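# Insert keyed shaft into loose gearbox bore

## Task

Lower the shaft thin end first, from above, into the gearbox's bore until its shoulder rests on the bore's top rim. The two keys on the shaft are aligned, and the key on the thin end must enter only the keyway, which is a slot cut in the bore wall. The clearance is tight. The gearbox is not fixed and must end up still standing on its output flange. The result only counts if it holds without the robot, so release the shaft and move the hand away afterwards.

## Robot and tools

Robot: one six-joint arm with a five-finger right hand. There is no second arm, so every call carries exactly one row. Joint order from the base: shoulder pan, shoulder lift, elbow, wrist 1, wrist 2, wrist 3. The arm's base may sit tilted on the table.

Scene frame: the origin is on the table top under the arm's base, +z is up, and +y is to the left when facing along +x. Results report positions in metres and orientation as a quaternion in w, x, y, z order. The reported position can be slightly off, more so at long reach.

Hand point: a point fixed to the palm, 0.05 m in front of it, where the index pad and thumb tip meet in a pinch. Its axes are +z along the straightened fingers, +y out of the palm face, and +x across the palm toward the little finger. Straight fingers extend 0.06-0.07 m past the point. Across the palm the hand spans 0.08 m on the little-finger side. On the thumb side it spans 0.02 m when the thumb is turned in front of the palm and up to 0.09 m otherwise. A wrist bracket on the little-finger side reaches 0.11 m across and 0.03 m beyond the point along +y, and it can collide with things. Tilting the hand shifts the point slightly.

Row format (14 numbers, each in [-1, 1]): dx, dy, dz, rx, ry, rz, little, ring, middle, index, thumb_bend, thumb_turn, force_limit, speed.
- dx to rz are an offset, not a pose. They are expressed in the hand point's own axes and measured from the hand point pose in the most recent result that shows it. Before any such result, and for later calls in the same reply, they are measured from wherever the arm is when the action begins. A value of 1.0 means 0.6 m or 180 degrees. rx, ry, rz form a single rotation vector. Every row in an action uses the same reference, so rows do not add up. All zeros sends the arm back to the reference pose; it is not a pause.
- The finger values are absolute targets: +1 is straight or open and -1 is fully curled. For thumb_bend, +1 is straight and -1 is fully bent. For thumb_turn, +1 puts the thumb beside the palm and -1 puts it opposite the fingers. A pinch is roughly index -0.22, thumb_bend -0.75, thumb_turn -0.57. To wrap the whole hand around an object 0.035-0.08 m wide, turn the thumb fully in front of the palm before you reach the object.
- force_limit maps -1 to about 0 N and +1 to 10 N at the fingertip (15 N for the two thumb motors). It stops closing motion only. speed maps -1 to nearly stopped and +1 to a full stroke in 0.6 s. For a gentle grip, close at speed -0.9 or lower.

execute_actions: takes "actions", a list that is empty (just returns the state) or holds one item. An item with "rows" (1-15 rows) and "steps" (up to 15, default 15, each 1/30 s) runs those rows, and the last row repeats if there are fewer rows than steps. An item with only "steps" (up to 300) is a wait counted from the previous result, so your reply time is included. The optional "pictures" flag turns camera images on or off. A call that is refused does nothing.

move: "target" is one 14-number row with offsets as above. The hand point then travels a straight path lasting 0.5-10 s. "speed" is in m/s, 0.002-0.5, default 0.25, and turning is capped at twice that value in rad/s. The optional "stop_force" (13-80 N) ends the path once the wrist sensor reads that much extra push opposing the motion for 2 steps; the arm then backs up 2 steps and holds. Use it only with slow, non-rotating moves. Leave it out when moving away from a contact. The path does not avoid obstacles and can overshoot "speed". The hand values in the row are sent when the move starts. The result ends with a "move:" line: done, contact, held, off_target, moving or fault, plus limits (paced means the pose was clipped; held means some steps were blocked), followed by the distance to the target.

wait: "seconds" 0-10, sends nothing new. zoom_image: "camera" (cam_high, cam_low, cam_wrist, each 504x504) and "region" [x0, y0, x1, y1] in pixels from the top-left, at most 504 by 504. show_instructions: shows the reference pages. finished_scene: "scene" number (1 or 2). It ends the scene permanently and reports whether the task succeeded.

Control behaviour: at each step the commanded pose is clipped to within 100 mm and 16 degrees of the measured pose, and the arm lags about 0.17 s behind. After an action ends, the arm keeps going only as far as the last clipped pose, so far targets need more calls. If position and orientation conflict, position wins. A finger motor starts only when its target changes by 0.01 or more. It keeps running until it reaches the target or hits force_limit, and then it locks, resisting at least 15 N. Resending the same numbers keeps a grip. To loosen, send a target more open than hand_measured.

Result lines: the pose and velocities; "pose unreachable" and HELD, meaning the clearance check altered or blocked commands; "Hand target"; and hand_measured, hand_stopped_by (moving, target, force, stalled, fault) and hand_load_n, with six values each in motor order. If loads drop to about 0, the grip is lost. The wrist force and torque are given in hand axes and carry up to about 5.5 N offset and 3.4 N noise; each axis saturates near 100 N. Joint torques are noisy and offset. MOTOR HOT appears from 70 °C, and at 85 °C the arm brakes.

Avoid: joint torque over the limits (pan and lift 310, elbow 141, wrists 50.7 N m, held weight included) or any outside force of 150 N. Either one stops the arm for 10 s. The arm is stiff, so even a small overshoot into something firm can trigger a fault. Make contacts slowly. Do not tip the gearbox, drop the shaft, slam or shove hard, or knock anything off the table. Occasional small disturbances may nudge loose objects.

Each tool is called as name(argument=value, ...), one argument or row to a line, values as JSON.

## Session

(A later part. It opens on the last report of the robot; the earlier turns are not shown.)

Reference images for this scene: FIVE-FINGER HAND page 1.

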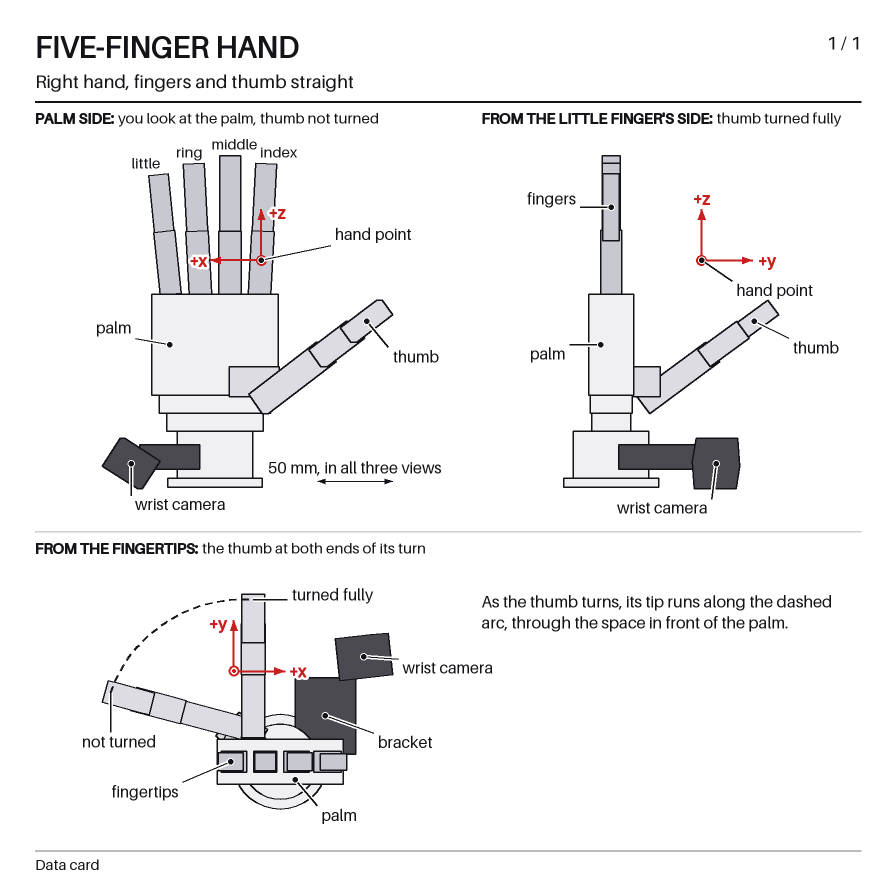

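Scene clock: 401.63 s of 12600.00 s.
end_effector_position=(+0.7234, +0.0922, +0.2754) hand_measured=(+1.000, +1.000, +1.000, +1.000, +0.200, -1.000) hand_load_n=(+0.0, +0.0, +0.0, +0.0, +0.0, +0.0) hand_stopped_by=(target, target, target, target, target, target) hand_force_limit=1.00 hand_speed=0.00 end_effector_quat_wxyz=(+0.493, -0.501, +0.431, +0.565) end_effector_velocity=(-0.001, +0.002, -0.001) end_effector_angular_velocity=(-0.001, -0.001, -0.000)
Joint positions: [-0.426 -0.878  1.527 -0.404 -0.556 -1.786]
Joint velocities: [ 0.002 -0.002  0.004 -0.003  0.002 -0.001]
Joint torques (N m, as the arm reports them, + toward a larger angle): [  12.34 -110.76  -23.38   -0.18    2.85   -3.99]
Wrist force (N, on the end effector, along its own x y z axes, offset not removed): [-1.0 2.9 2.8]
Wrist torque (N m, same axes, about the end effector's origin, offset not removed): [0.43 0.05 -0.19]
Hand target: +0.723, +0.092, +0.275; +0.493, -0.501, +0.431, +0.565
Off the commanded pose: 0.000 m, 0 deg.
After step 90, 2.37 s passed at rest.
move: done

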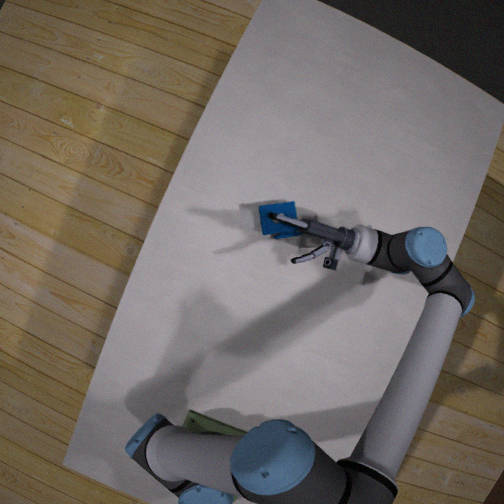

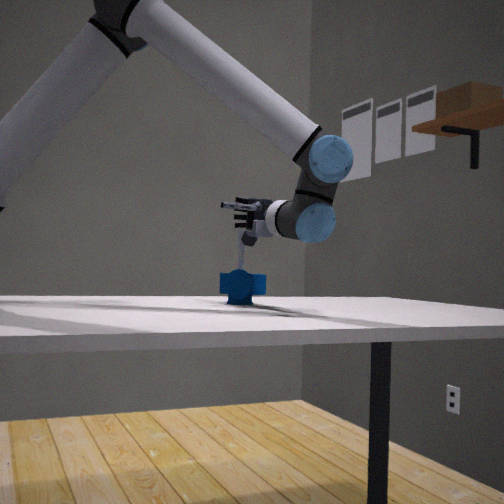

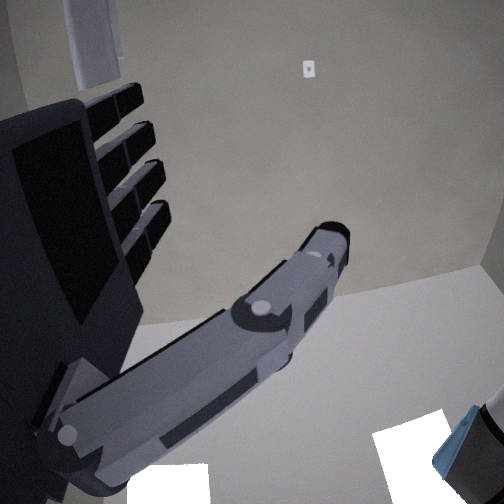

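move(
  target=[0.025,0,0,0,0,0,1,1,1,1,0.2,-1,1,0],
  speed=0.003,
  stop_force=13,
)

zoom_image(
  camera="cam_low",
  region=[210,190,280,280],
)

Scene clock: 408.17 s of 12600.00 s.
end_effector_position=(+0.7233, +0.0931, +0.2694) hand_measured=(+1.000, +1.000, +1.000, +1.000, +0.200, -1.000) hand_load_n=(+0.0, +0.0, +0.0, +0.0, +0.0, +0.0) hand_stopped_by=(target, target, target, target, target, target) hand_force_limit=1.00 hand_speed=0.00 end_effector_quat_wxyz=(+0.493, -0.501, +0.431, +0.565) end_effector_velocity=(+0.000, -0.000, +0.001) end_effector_angular_velocity=(-0.001, -0.003, -0.002)
Joint positions: [-0.425 -0.873  1.53  -0.412 -0.555 -1.787]
Joint velocities: [-0.001 -0.002 -0.001 -0.     0.001 -0.001]
Joint torques (N m, as the arm reports them, + toward a larger angle): [ 13.48 -90.13 -19.73  -0.27   3.92  -3.43]
Wrist force (N, on the end effector, along its own x y z axes, offset not removed): [-30.7 2.6 -1.0]
Wrist torque (N m, same axes, about the end effector's origin, offset not removed): [0.68 -0.07 -2.03]
Hand target: +0.723, +0.093, +0.270; +0.493, -0.501, +0.431, +0.565
Off the commanded pose: 0.009 m, 0 deg.
After step 90, 1.20 s passed at rest.
move: contact

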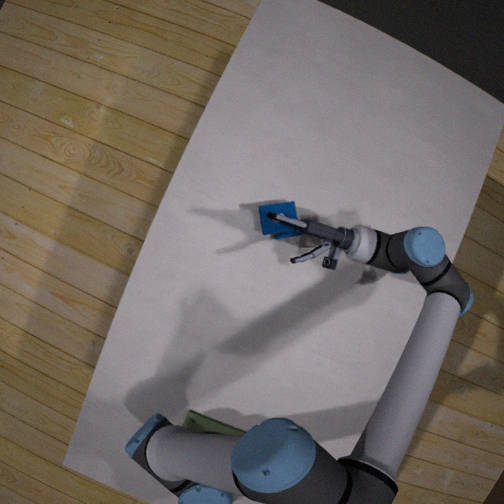

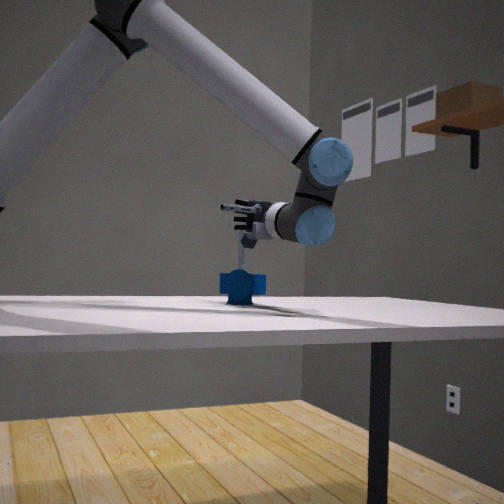

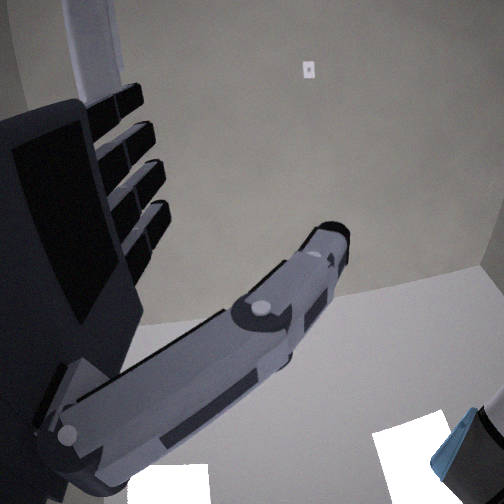

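Region (210, 190, 280, 280) of cam_low's 504x504 image, scaled by 5.600, with more detail than that image has.

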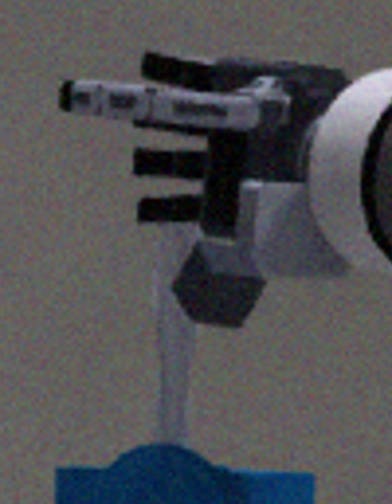

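move(
  target=[0.0008,0.0035,0,0,0,0,1,1,1,1,0.2,-1,1,0],
  speed=0.002,
)

zoom_image(
  camera="cam_low",
  region=[210,190,280,280],
)

Scene clock: 412.23 s of 12600.00 s.
end_effector_position=(+0.7212, +0.0928, +0.2690) hand_measured=(+1.000, +1.000, +1.000, +1.000, +0.200, -1.000) hand_load_n=(+0.0, +0.0, +0.0, +0.0, +0.0, +0.0) hand_stopped_by=(target, target, target, target, target, target) hand_force_limit=1.00 hand_speed=0.00 end_effector_quat_wxyz=(+0.493, -0.501, +0.431, +0.565) end_effector_velocity=(-0.000, -0.000, -0.001) end_effector_angular_velocity=(+0.000, -0.000, +0.001)
Joint positions: [-0.426 -0.875  1.535 -0.416 -0.557 -1.786]
Joint velocities: [-0.     0.     0.001 -0.001 -0.002  0.   ]
Joint torques (N m, as the arm reports them, + toward a larger angle): [-13.7  -75.81  -5.1   -7.4   -1.35   3.89]
Wrist force (N, on the end effector, along its own x y z axes, offset not removed): [-45.8 -2.5 -5.8]
Wrist torque (N m, same axes, about the end effector's origin, offset not removed): [0.58 -1.00 -3.39]
Hand target: +0.721, +0.093, +0.269; +0.493, -0.501, +0.431, +0.565
Off the commanded pose: 0.000 m, 0 deg.
move: done

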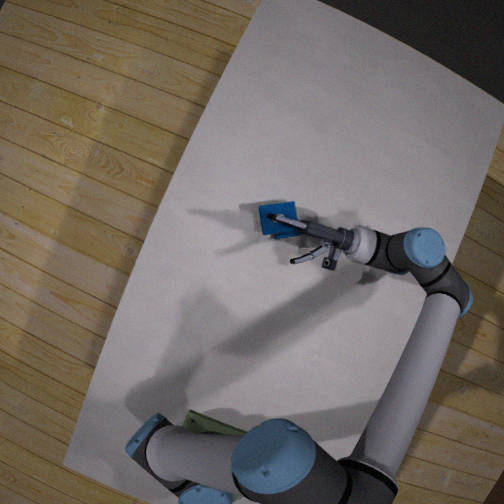

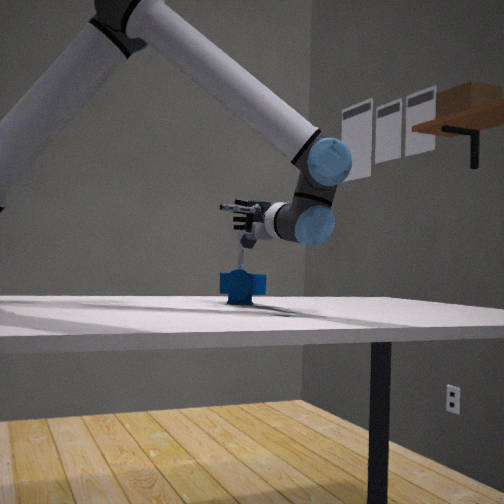

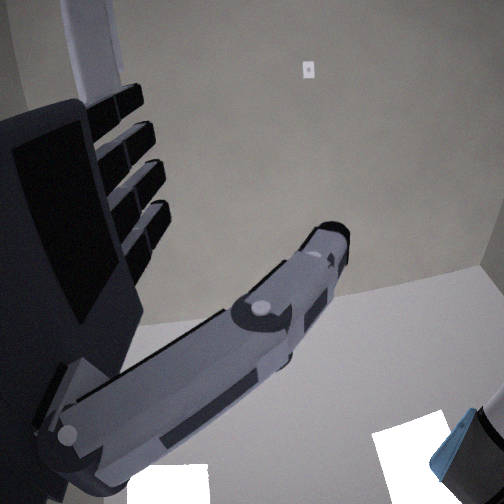

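Region (210, 190, 280, 280) of cam_low's 504x504 image, scaled by 5.600, with more detail than that image has.

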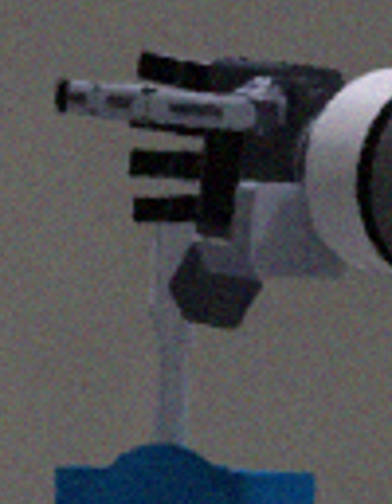

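move(
  target=[-0.003,0,0,0,0,0,1,1,1,1,0.2,-1,1,0],
  speed=0.003,
)

zoom_image(
  camera="cam_low",
  region=[210,190,280,280],
)

zoom_image(
  camera="cam_wrist",
  region=[40,0,160,120],
)

Scene clock: 416.97 s of 12600.00 s.
end_effector_position=(+0.7212, +0.0926, +0.2705) hand_measured=(+1.000, +1.000, +1.000, +1.000, +0.200, -1.000) hand_load_n=(+0.0, +0.0, +0.0, +0.0, +0.0, +0.0) hand_stopped_by=(target, target, target, target, target, target) hand_force_limit=1.00 hand_speed=0.00 end_effector_quat_wxyz=(+0.493, -0.501, +0.431, +0.565) end_effector_velocity=(+0.000, +0.000, +0.001) end_effector_angular_velocity=(+0.000, +0.002, -0.002)
Joint positions: [-0.426 -0.876  1.535 -0.414 -0.557 -1.786]
Joint velocities: [-0.    -0.001  0.     0.002  0.001  0.   ]
Joint torques (N m, as the arm reports them, + toward a larger angle): [ -20.48 -109.35  -43.98    4.15   -3.6     3.66]
Wrist force (N, on the end effector, along its own x y z axes, offset not removed): [0.2 3.3 -2.7]
Wrist torque (N m, same axes, about the end effector's origin, offset not removed): [0.72 0.12 0.13]
Hand target: +0.721, +0.093, +0.271; +0.493, -0.501, +0.431, +0.565
Off the commanded pose: 0.000 m, 0 deg.
After step 90, 0.90 s passed at rest.
move: done

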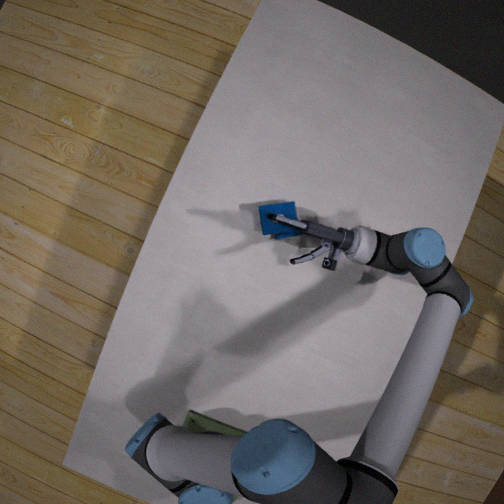

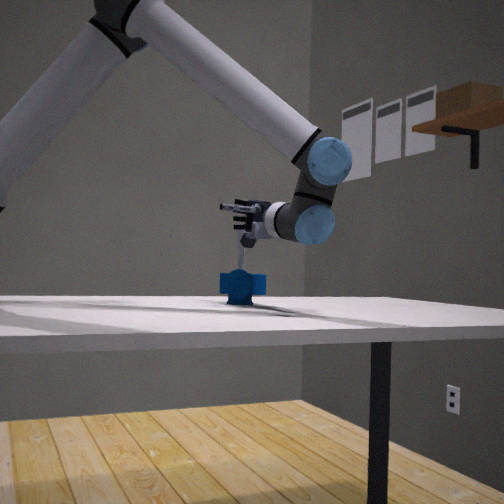

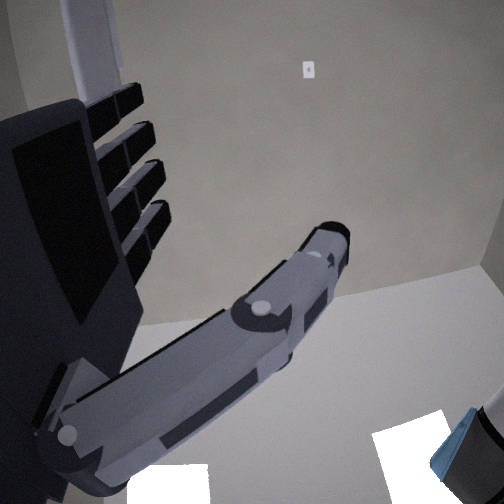

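Region (210, 190, 280, 280) of cam_low's 504x504 image, scaled by 5.600, with more detail than that image has.

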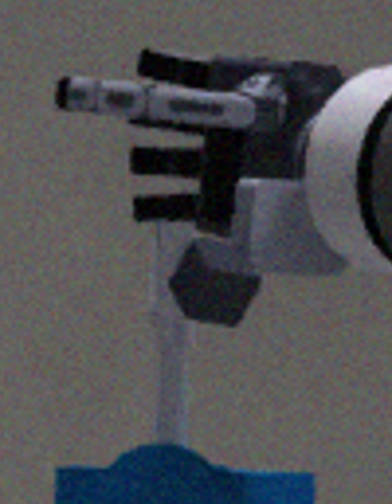

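Region (40, 0, 160, 120) of cam_wrist's 504x504 image, scaled by 4.200, with more detail than that image has.

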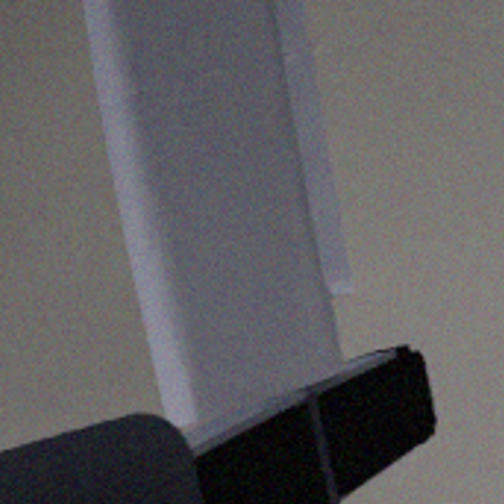

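move(
  target=[0.006,0,0,0,0,0,1,1,1,1,0.2,-1,1,0],
  speed=0.002,
  stop_force=13,
)

move(
  target=[0,-0.0047,-0.0163,-0.0444,0,0,1,1,1,1,0.2,-1,1,0],
  speed=0.01,
)

zoom_image(
  camera="cam_low",
  region=[210,190,280,280],
)

zoom_image(
  camera="cam_wrist",
  region=[40,0,160,120],
)

Scene clock: 430.07 s of 12600.00 s.
end_effector_position=(+0.7213, +0.0927, +0.2694) hand_measured=(+1.000, +1.000, +1.000, +1.000, +0.200, -1.000) hand_load_n=(+0.0, +0.0, +0.0, +0.0, +0.0, +0.0) hand_stopped_by=(target, target, target, target, target, target) hand_force_limit=1.00 hand_speed=0.00 end_effector_quat_wxyz=(+0.493, -0.501, +0.431, +0.565) end_effector_velocity=(-0.000, +0.000, +0.001) end_effector_angular_velocity=(+0.000, +0.003, -0.001)
Joint positions: [-0.426 -0.875  1.535 -0.415 -0.557 -1.786]
Joint velocities: [-0.    -0.001  0.001  0.002  0.001  0.001]
Joint torques (N m, as the arm reports them, + toward a larger angle): [  6.37 -81.66 -20.18  -0.81   2.7   -1.29]
Wrist force (N, on the end effector, along its own x y z axes, offset not removed): [-21.2 6.6 -3.0]
Wrist torque (N m, same axes, about the end effector's origin, offset not removed): [1.33 -0.53 -1.41]
Hand target: +0.721, +0.093, +0.270; +0.493, -0.501, +0.431, +0.565
Off the commanded pose: 0.003 m, 0 deg.
After step 90, 9.07 s passed at rest.
move: contact

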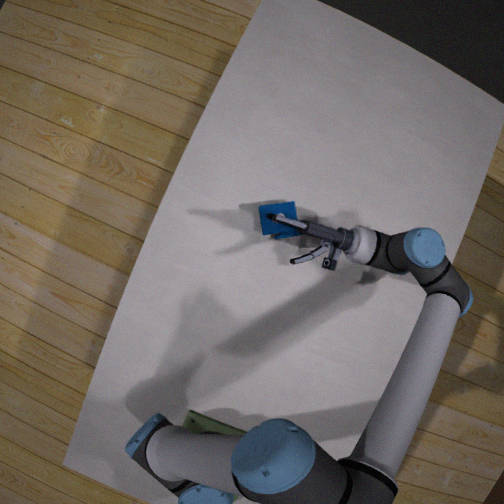

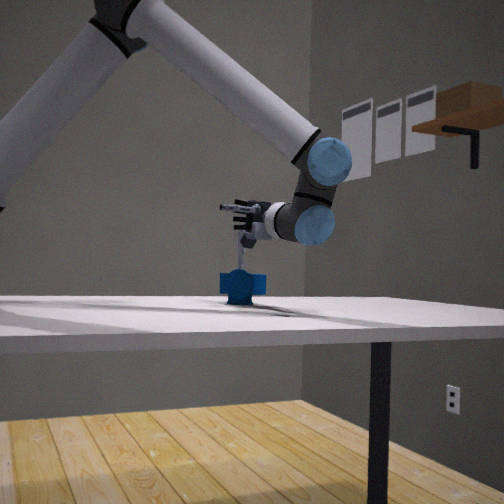

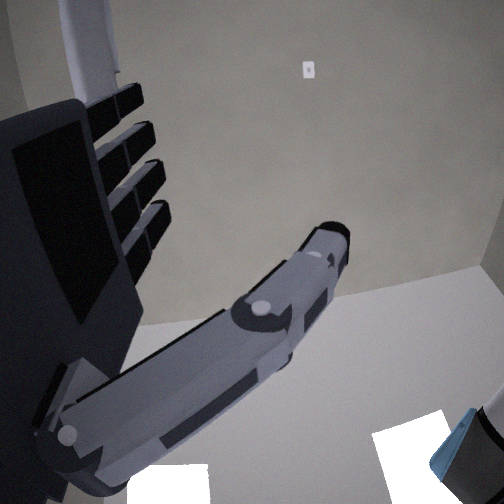

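Scene clock: 437.27 s of 12600.00 s.
end_effector_position=(+0.7254, +0.0835, +0.2682) hand_measured=(+1.000, +1.000, +1.000, +1.000, +0.200, -1.000) hand_load_n=(+0.0, +0.0, +0.0, +0.0, +0.0, +0.0) hand_stopped_by=(target, target, target, target, target, target) hand_force_limit=1.00 hand_speed=0.00 end_effector_quat_wxyz=(-0.457, +0.534, -0.391, -0.593) end_effector_velocity=(-0.000, -0.000, +0.000) end_effector_angular_velocity=(-0.000, -0.001, +0.005)
Joint positions: [-0.401 -0.833  1.453 -0.415 -0.669 -1.756]
Joint velocities: [ 0.001  0.001 -0.003 -0.    -0.004  0.001]
Joint torques (N m, as the arm reports them, + toward a larger angle): [ 17.08 -58.2  -38.09  -0.49  -1.93   4.05]
Wrist force (N, on the end effector, along its own x y z axes, offset not removed): [-27.3 -2.2 3.5]
Wrist torque (N m, same axes, about the end effector's origin, offset not removed): [-0.13 -0.63 -2.25]
Hand target: +0.725, +0.083, +0.268; -0.457, +0.535, -0.391, -0.594
Off the commanded pose: 0.000 m, 0 deg.
move: done

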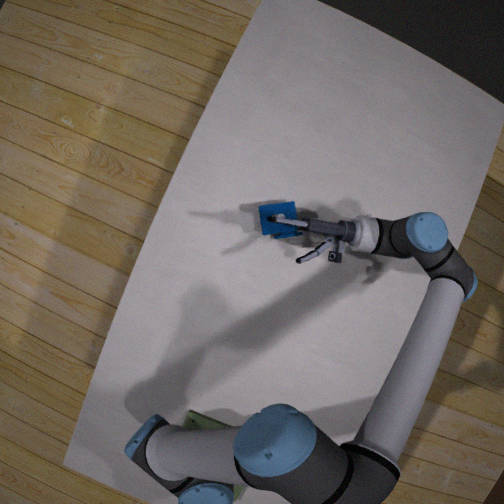

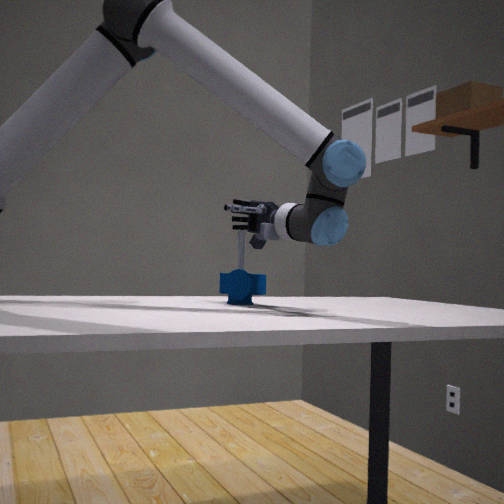

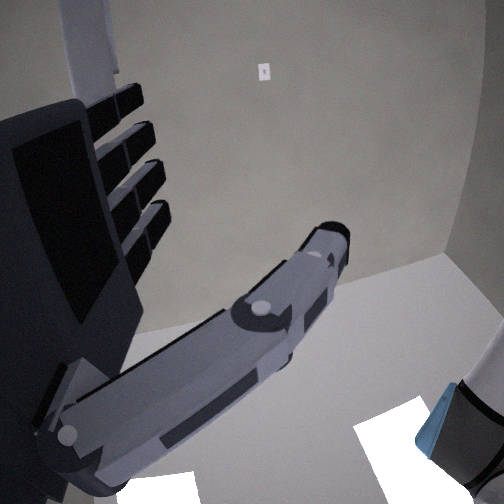

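Region (210, 190, 280, 280) of cam_low's 504x504 image, scaled by 5.600, with more detail than that image has.

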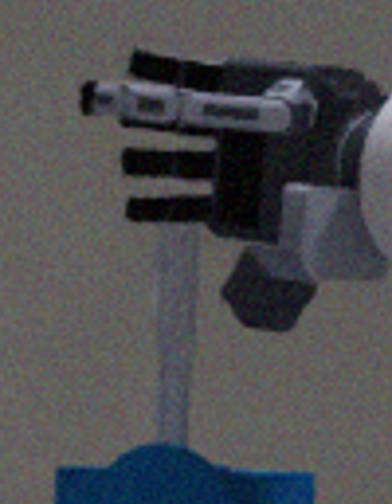

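Region (40, 0, 160, 120) of cam_wrist's 504x504 image, scaled by 4.200, with more detail than that image has.

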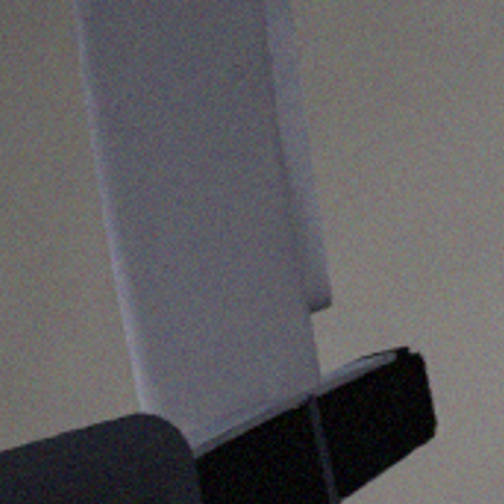

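move(
  target=[-0.02,0,0,0,0,0,1,1,1,1,0.2,-1,1,0],
  speed=0.03,
)

move(
  target=[0.005,-0.1293,0.056,0.0444,0.04,0.0028,1,1,0.25,0.25,0.15,-1,1,0],
  speed=0.1,
)

zoom_image(
  camera="cam_high",
  region=[252,190,312,250],
)

Scene clock: 467.20 s of 12600.00 s.
end_effector_position=(+0.7256, +0.0820, +0.2799) hand_measured=(+1.000, +1.000, +1.000, +1.000, +0.200, -1.000) hand_load_n=(+0.0, +0.0, +0.0, +0.0, +0.0, +0.0) hand_stopped_by=(target, target, target, target, target, target) hand_force_limit=1.00 hand_speed=0.00 end_effector_quat_wxyz=(-0.457, +0.534, -0.391, -0.593) end_effector_velocity=(+0.000, -0.001, +0.003) end_effector_angular_velocity=(+0.001, -0.001, -0.001)
Joint positions: [-0.403 -0.844  1.448 -0.4   -0.67  -1.756]
Joint velocities: [-0.001 -0.002 -0.002  0.005 -0.    -0.002]
Joint torques (N m, as the arm reports them, + toward a larger angle): [ -22.12 -112.79  -44.34    4.24   -3.44    4.28]
Wrist force (N, on the end effector, along its own x y z axes, offset not removed): [-0.7 2.1 -4.6]
Wrist torque (N m, same axes, about the end effector's origin, offset not removed): [0.72 0.34 -0.15]
Hand target: +0.726, +0.082, +0.280; -0.457, +0.534, -0.391, -0.593
Off the commanded pose: 0.000 m, 0 deg.
After step 90, 26.13 s passed at rest.
move: done

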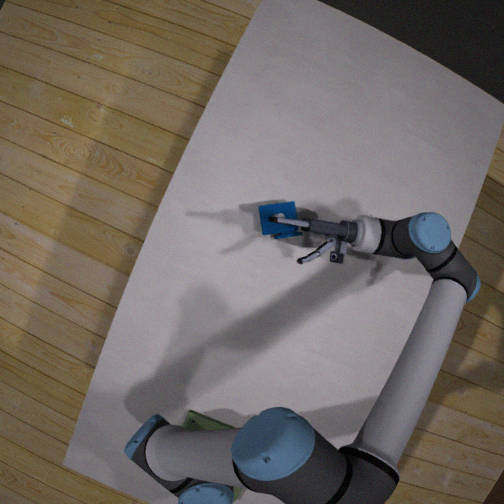

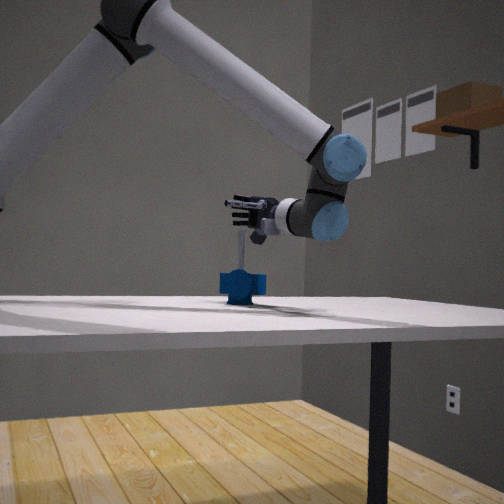

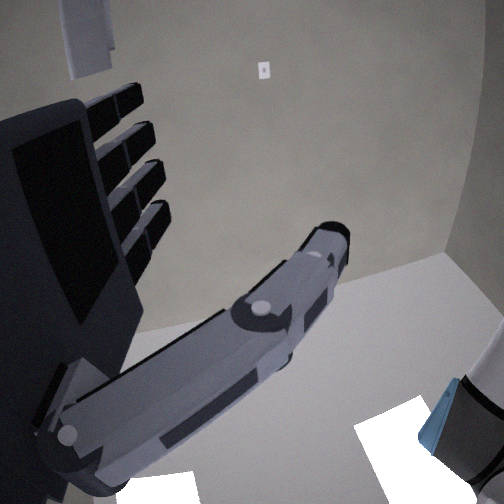

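Scene clock: 468.63 s of 12600.00 s.
end_effector_position=(+0.7907, +0.1356, +0.2829) hand_measured=(+1.000, +1.000, +0.250, +0.250, +0.150, -1.000) hand_load_n=(+0.0, +0.0, +0.0, +0.0, +0.0, +0.0) hand_stopped_by=(target, target, target, target, target, target) hand_force_limit=1.00 hand_speed=0.00 end_effector_quat_wxyz=(-0.465, +0.536, -0.461, -0.532) end_effector_velocity=(+0.001, +0.001, -0.000) end_effector_angular_velocity=(-0.005, -0.001, -0.004)
Joint positions: [-0.356 -0.873  1.425 -0.545 -0.472 -1.583]
Joint velocities: [ 0.001 -0.003  0.003 -0.011  0.005  0.01 ]
Joint torques (N m, as the arm reports them, + toward a larger angle): [  13.94 -115.33  -25.75   -2.15    3.41    3.5 ]
Wrist force (N, on the end effector, along its own x y z axes, offset not removed): [4.0 2.9 -2.8]
Wrist torque (N m, same axes, about the end effector's origin, offset not removed): [0.65 -0.47 0.24]
Hand target: +0.791, +0.136, +0.283; -0.465, +0.536, -0.462, -0.532
Off the commanded pose: 0.000 m, 0 deg.
move: done

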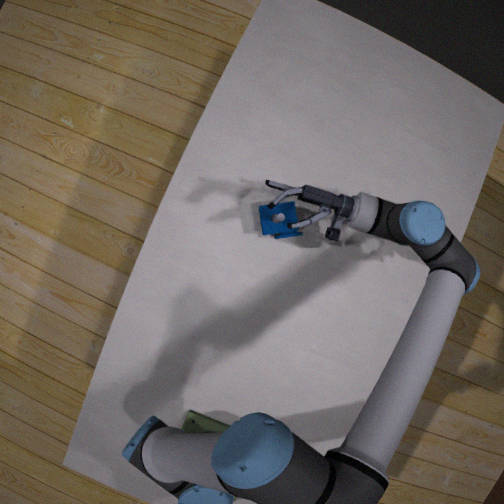

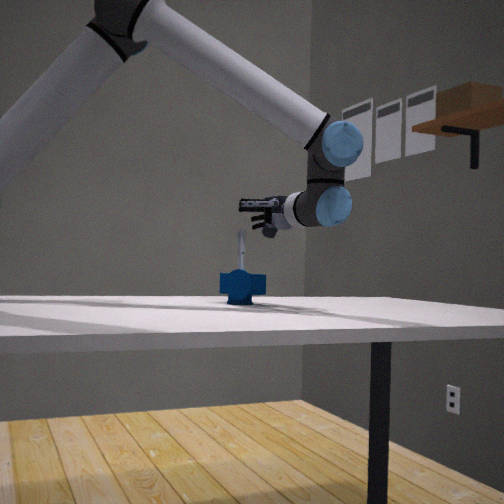

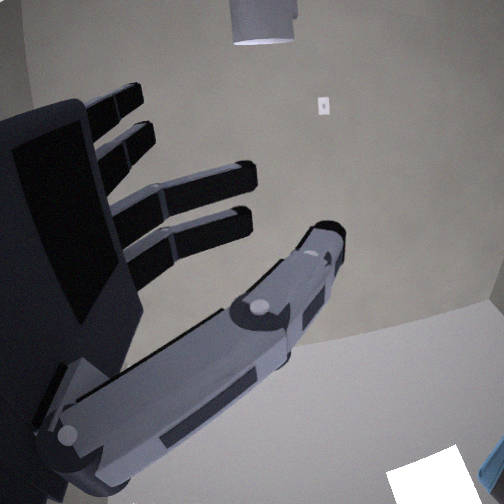

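Region (252, 190, 312, 250) of cam_high's 504x504 image, scaled by 8.400, with more detail than that image has.

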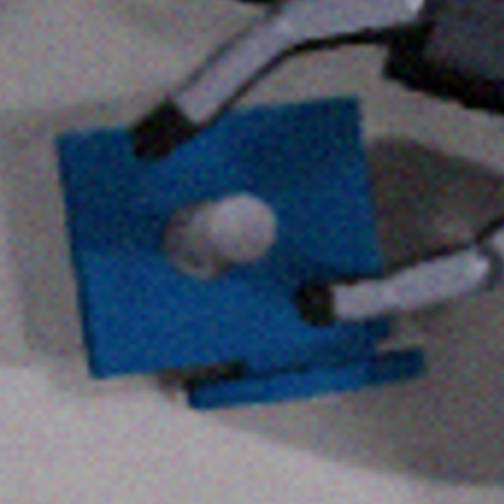

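move(
  target=[0.178,-0.001,-0.002,0,0,0,1,1,0.25,0.25,0.15,-1,1,0],
  speed=0.06,
)

zoom_image(
  camera="cam_wrist",
  region=[200,0,360,80],
)

Scene clock: 473.40 s of 12600.00 s.
end_effector_position=(+0.7920, +0.1346, +0.1763) hand_measured=(+1.000, +1.000, +0.250, +0.250, +0.150, -1.000) hand_load_n=(+0.0, +0.0, +0.0, +0.0, +0.0, +0.0) hand_stopped_by=(target, target, target, target, target, target) hand_force_limit=1.00 hand_speed=0.00 end_effector_quat_wxyz=(-0.466, +0.536, -0.461, -0.532) end_effector_velocity=(+0.000, -0.000, -0.002) end_effector_angular_velocity=(-0.000, -0.001, +0.000)
Joint positions: [-0.356 -0.77   1.457 -0.681 -0.472 -1.583]
Joint velocities: [ 0.     0.003 -0.    -0.003 -0.    -0.   ]
Joint torques (N m, as the arm reports them, + toward a larger angle): [-18.24 -78.34 -23.84  -0.84  -2.93   2.06]
Wrist force (N, on the end effector, along its own x y z axes, offset not removed): [-3.6 1.6 -7.9]
Wrist torque (N m, same axes, about the end effector's origin, offset not removed): [0.57 0.82 -0.41]
Hand target: +0.792, +0.135, +0.176; -0.465, +0.536, -0.461, -0.532
Off the commanded pose: 0.000 m, 0 deg.
move: done

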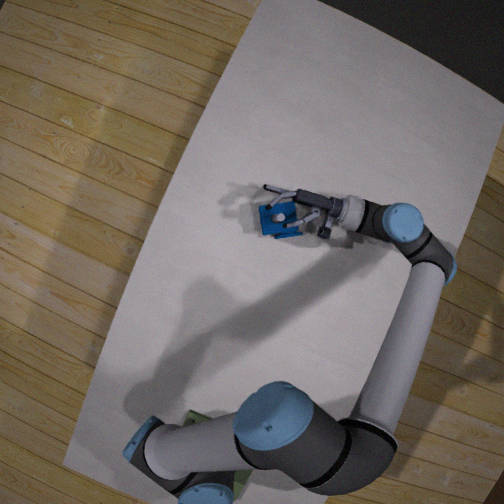

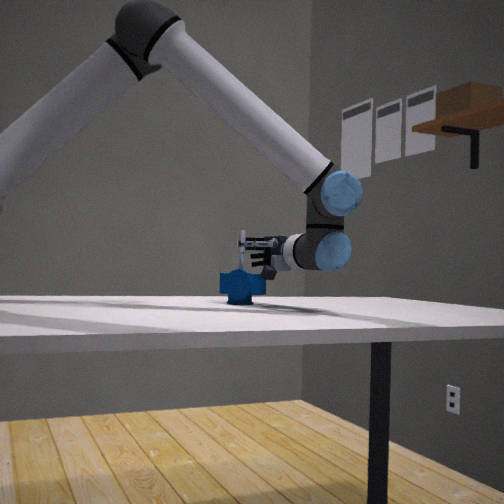

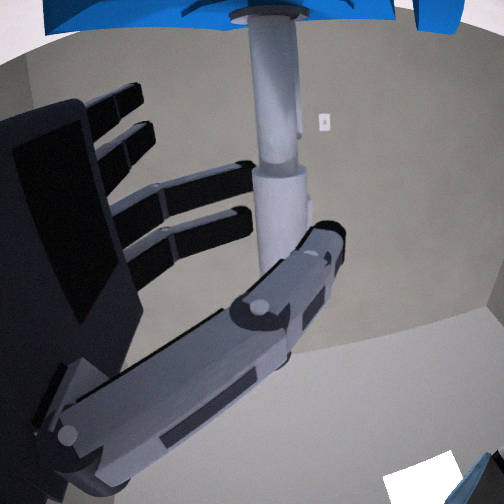

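Region (200, 0, 360, 80) of cam_wrist's 504x504 image, scaled by 3.150, with more detail than that image has.

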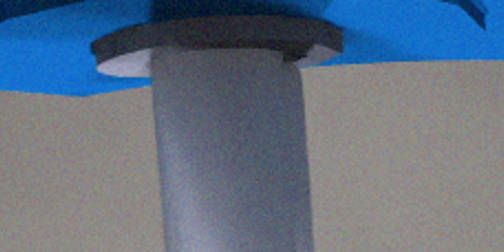

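execute_actions(
  actions=[
    {"rows":[[0,0,0,0,0,0,1,1,-0.45,-0.45,-0.85,-1,0.4,-0.7]],"steps":15},
  ],
)

execute_actions(
  actions=[
    {"steps":30},
  ],
)

zoom_image(
  camera="cam_wrist",
  region=[200,0,360,80],
)

Scene clock: 476.53 s of 12600.00 s.
end_effector_position=(+0.7920, +0.1346, +0.1762) hand_measured=(+1.000, +1.000, +0.052, +0.052, +0.024, -1.000) hand_load_n=(+0.0, +0.0, +0.0, +0.0, +0.0, +0.0) hand_stopped_by=(target, target, moving, moving, moving, target) hand_force_limit=0.40 hand_speed=-0.70 end_effector_quat_wxyz=(-0.465, +0.536, -0.461, -0.532) end_effector_velocity=(-0.000, +0.000, +0.000) end_effector_angular_velocity=(+0.000, -0.000, +0.001)
Joint positions: [-0.356 -0.77   1.457 -0.681 -0.472 -1.583]
Joint velocities: [ 0.    -0.     0.     0.    -0.001 -0.001]
Joint torques (N m, as the arm reports them, + toward a larger angle): [ -19.33 -115.58  -26.71    3.44   -3.07   -3.65]
Wrist force (N, on the end effector, along its own x y z axes, offset not removed): [-2.0 2.0 0.3]
Wrist torque (N m, same axes, about the end effector's origin, offset not removed): [0.41 0.51 -0.22]
Hand target: +0.792, +0.135, +0.176; -0.466, +0.536, -0.461, -0.532
Off the commanded pose: 0.000 m, 0 deg.
Steps of this call (steps 1 to 79: nothing new was sent; steps 80 to 94: all 15 steps of this action). Readings (end_effector_position | what the end effector reports):
80: (+0.7920, +0.1346, +0.1760) | hand_measured=(+1.000, +1.000, +0.250, +0.250, +0.150, -1.000) hand_load_n=(+0.0, +0.0, +0.0, +0.0, +0.0, +0.0) hand_stopped_by=(target, target, moving, moving, moving, target) hand_force_limit=0.40 hand_speed=-0.70
81: (+0.7920, +0.1346, +0.1760) | hand_measured=(+1.000, +1.000, +0.250, +0.250, +0.150, -1.000) hand_load_n=(+0.0, +0.0, +0.0, +0.0, +0.0, +0.0) hand_stopped_by=(target, target, moving, moving, moving, target) hand_force_limit=0.40 hand_speed=-0.70
83: (+0.7920, +0.1346, +0.1760) | hand_measured=(+1.000, +1.000, +0.234, +0.234, +0.140, -1.000) hand_load_n=(+0.0, +0.0, +0.0, +0.0, +0.0, +0.0) hand_stopped_by=(target, target, moving, moving, moving, target) hand_force_limit=0.40 hand_speed=-0.70
87: (+0.7920, +0.1346, +0.1760) | hand_measured=(+1.000, +1.000, +0.168, +0.168, +0.098, -1.000) hand_load_n=(+0.0, +0.0, +0.0, +0.0, +0.0, +0.0) hand_stopped_by=(target, target, moving, moving, moving, target) hand_force_limit=0.40 hand_speed=-0.70
94: the state above

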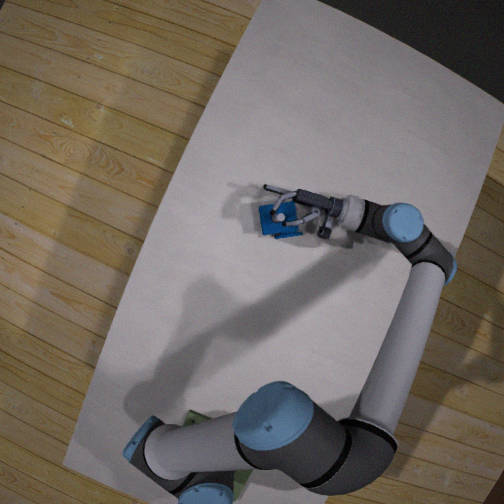

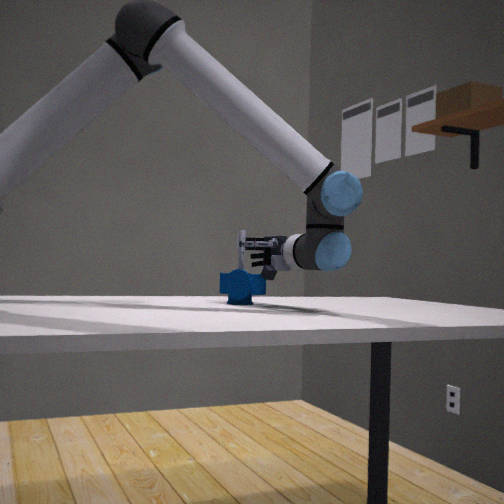

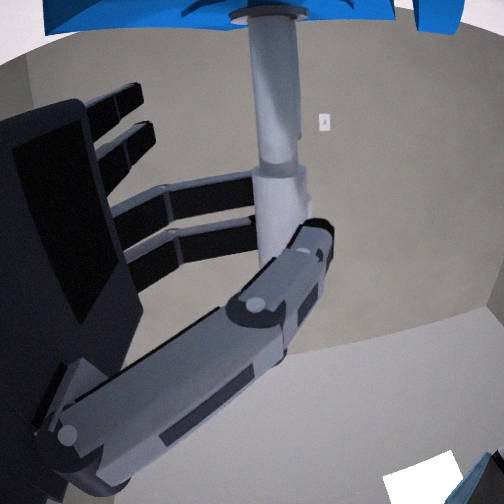

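Scene clock: 477.53 s of 12600.00 s.
end_effector_position=(+0.7920, +0.1346, +0.1763) hand_measured=(+1.000, +1.000, -0.094, -0.128, -0.094, -1.000) hand_load_n=(+0.0, +0.0, +7.0, +8.5, +10.0, +0.0) hand_stopped_by=(target, target, force, force, force, target) hand_force_limit=0.40 hand_speed=-0.70 end_effector_quat_wxyz=(-0.466, +0.536, -0.461, -0.532) end_effector_velocity=(+0.001, +0.000, -0.000) end_effector_angular_velocity=(-0.000, -0.001, -0.002)
Joint positions: [-0.356 -0.77   1.457 -0.681 -0.472 -1.583]
Joint velocities: [ 0.    -0.    -0.    -0.001  0.002 -0.   ]
Joint torques (N m, as the arm reports them, + toward a larger angle): [ -17.03 -104.7   -37.16    0.06   -2.9    -4.25]
Wrist force (N, on the end effector, along its own x y z axes, offset not removed): [-3.7 0.1 -3.9]
Wrist torque (N m, same axes, about the end effector's origin, offset not removed): [0.86 0.26 -0.08]
Hand target: +0.792, +0.135, +0.176; -0.466, +0.536, -0.461, -0.532
Off the commanded pose: 0.000 m, 0 deg.
Steps of this call (steps 1 to 30: nothing new was sent). Readings (end_effector_position | what the end effector reports):
1: (+0.7920, +0.1346, +0.1762) | hand_measured=(+1.000, +1.000, +0.034, +0.034, +0.014, -1.000) hand_load_n=(+0.0, +0.0, +0.0, +0.0, +0.0, +0.0) hand_stopped_by=(target, target, moving, moving, moving, target) hand_force_limit=0.40 hand_speed=-0.70
2: (+0.7920, +0.1346, +0.1762) | hand_measured=(+1.000, +1.000, +0.018, +0.018, +0.004, -1.000) hand_load_n=(+0.0, +0.0, +0.0, +0.0, +0.0, +0.0) hand_stopped_by=(target, target, moving, moving, moving, target) hand_force_limit=0.40 hand_speed=-0.70
4: (+0.7920, +0.1346, +0.1762) | hand_measured=(+1.000, +1.000, -0.016, -0.016, -0.018, -1.000) hand_load_n=(+0.0, +0.0, +0.0, +0.0, +0.0, +0.0) hand_stopped_by=(target, target, moving, moving, moving, target) hand_force_limit=0.40 hand_speed=-0.70
8: (+0.7920, +0.1346, +0.1763) | hand_measured=(+1.000, +1.000, -0.080, -0.082, -0.060, -1.000) hand_load_n=(+0.0, +0.0, +3.0, +0.0, +0.5, +0.0) hand_stopped_by=(target, target, moving, moving, moving, target) hand_force_limit=0.40 hand_speed=-0.70
30: the state above

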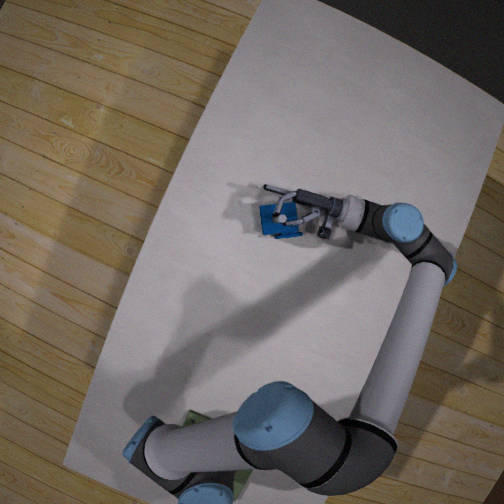

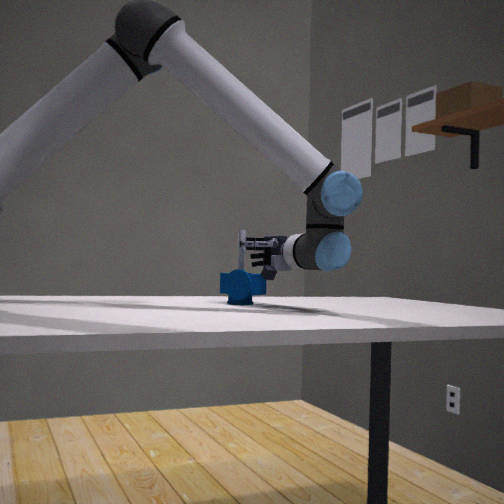

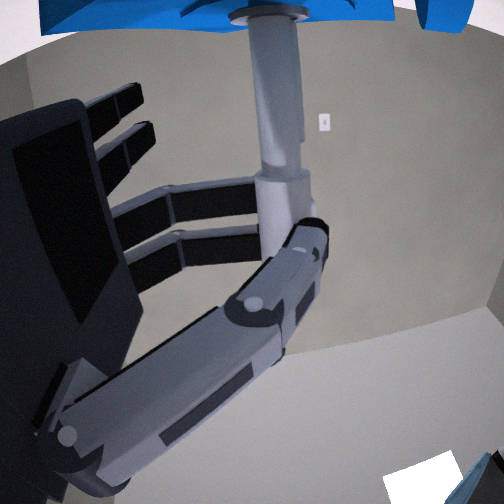

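Region (200, 0, 360, 80) of cam_wrist's 504x504 image, scaled by 3.150, with more detail than that image has.

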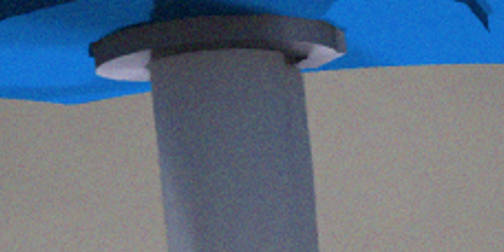

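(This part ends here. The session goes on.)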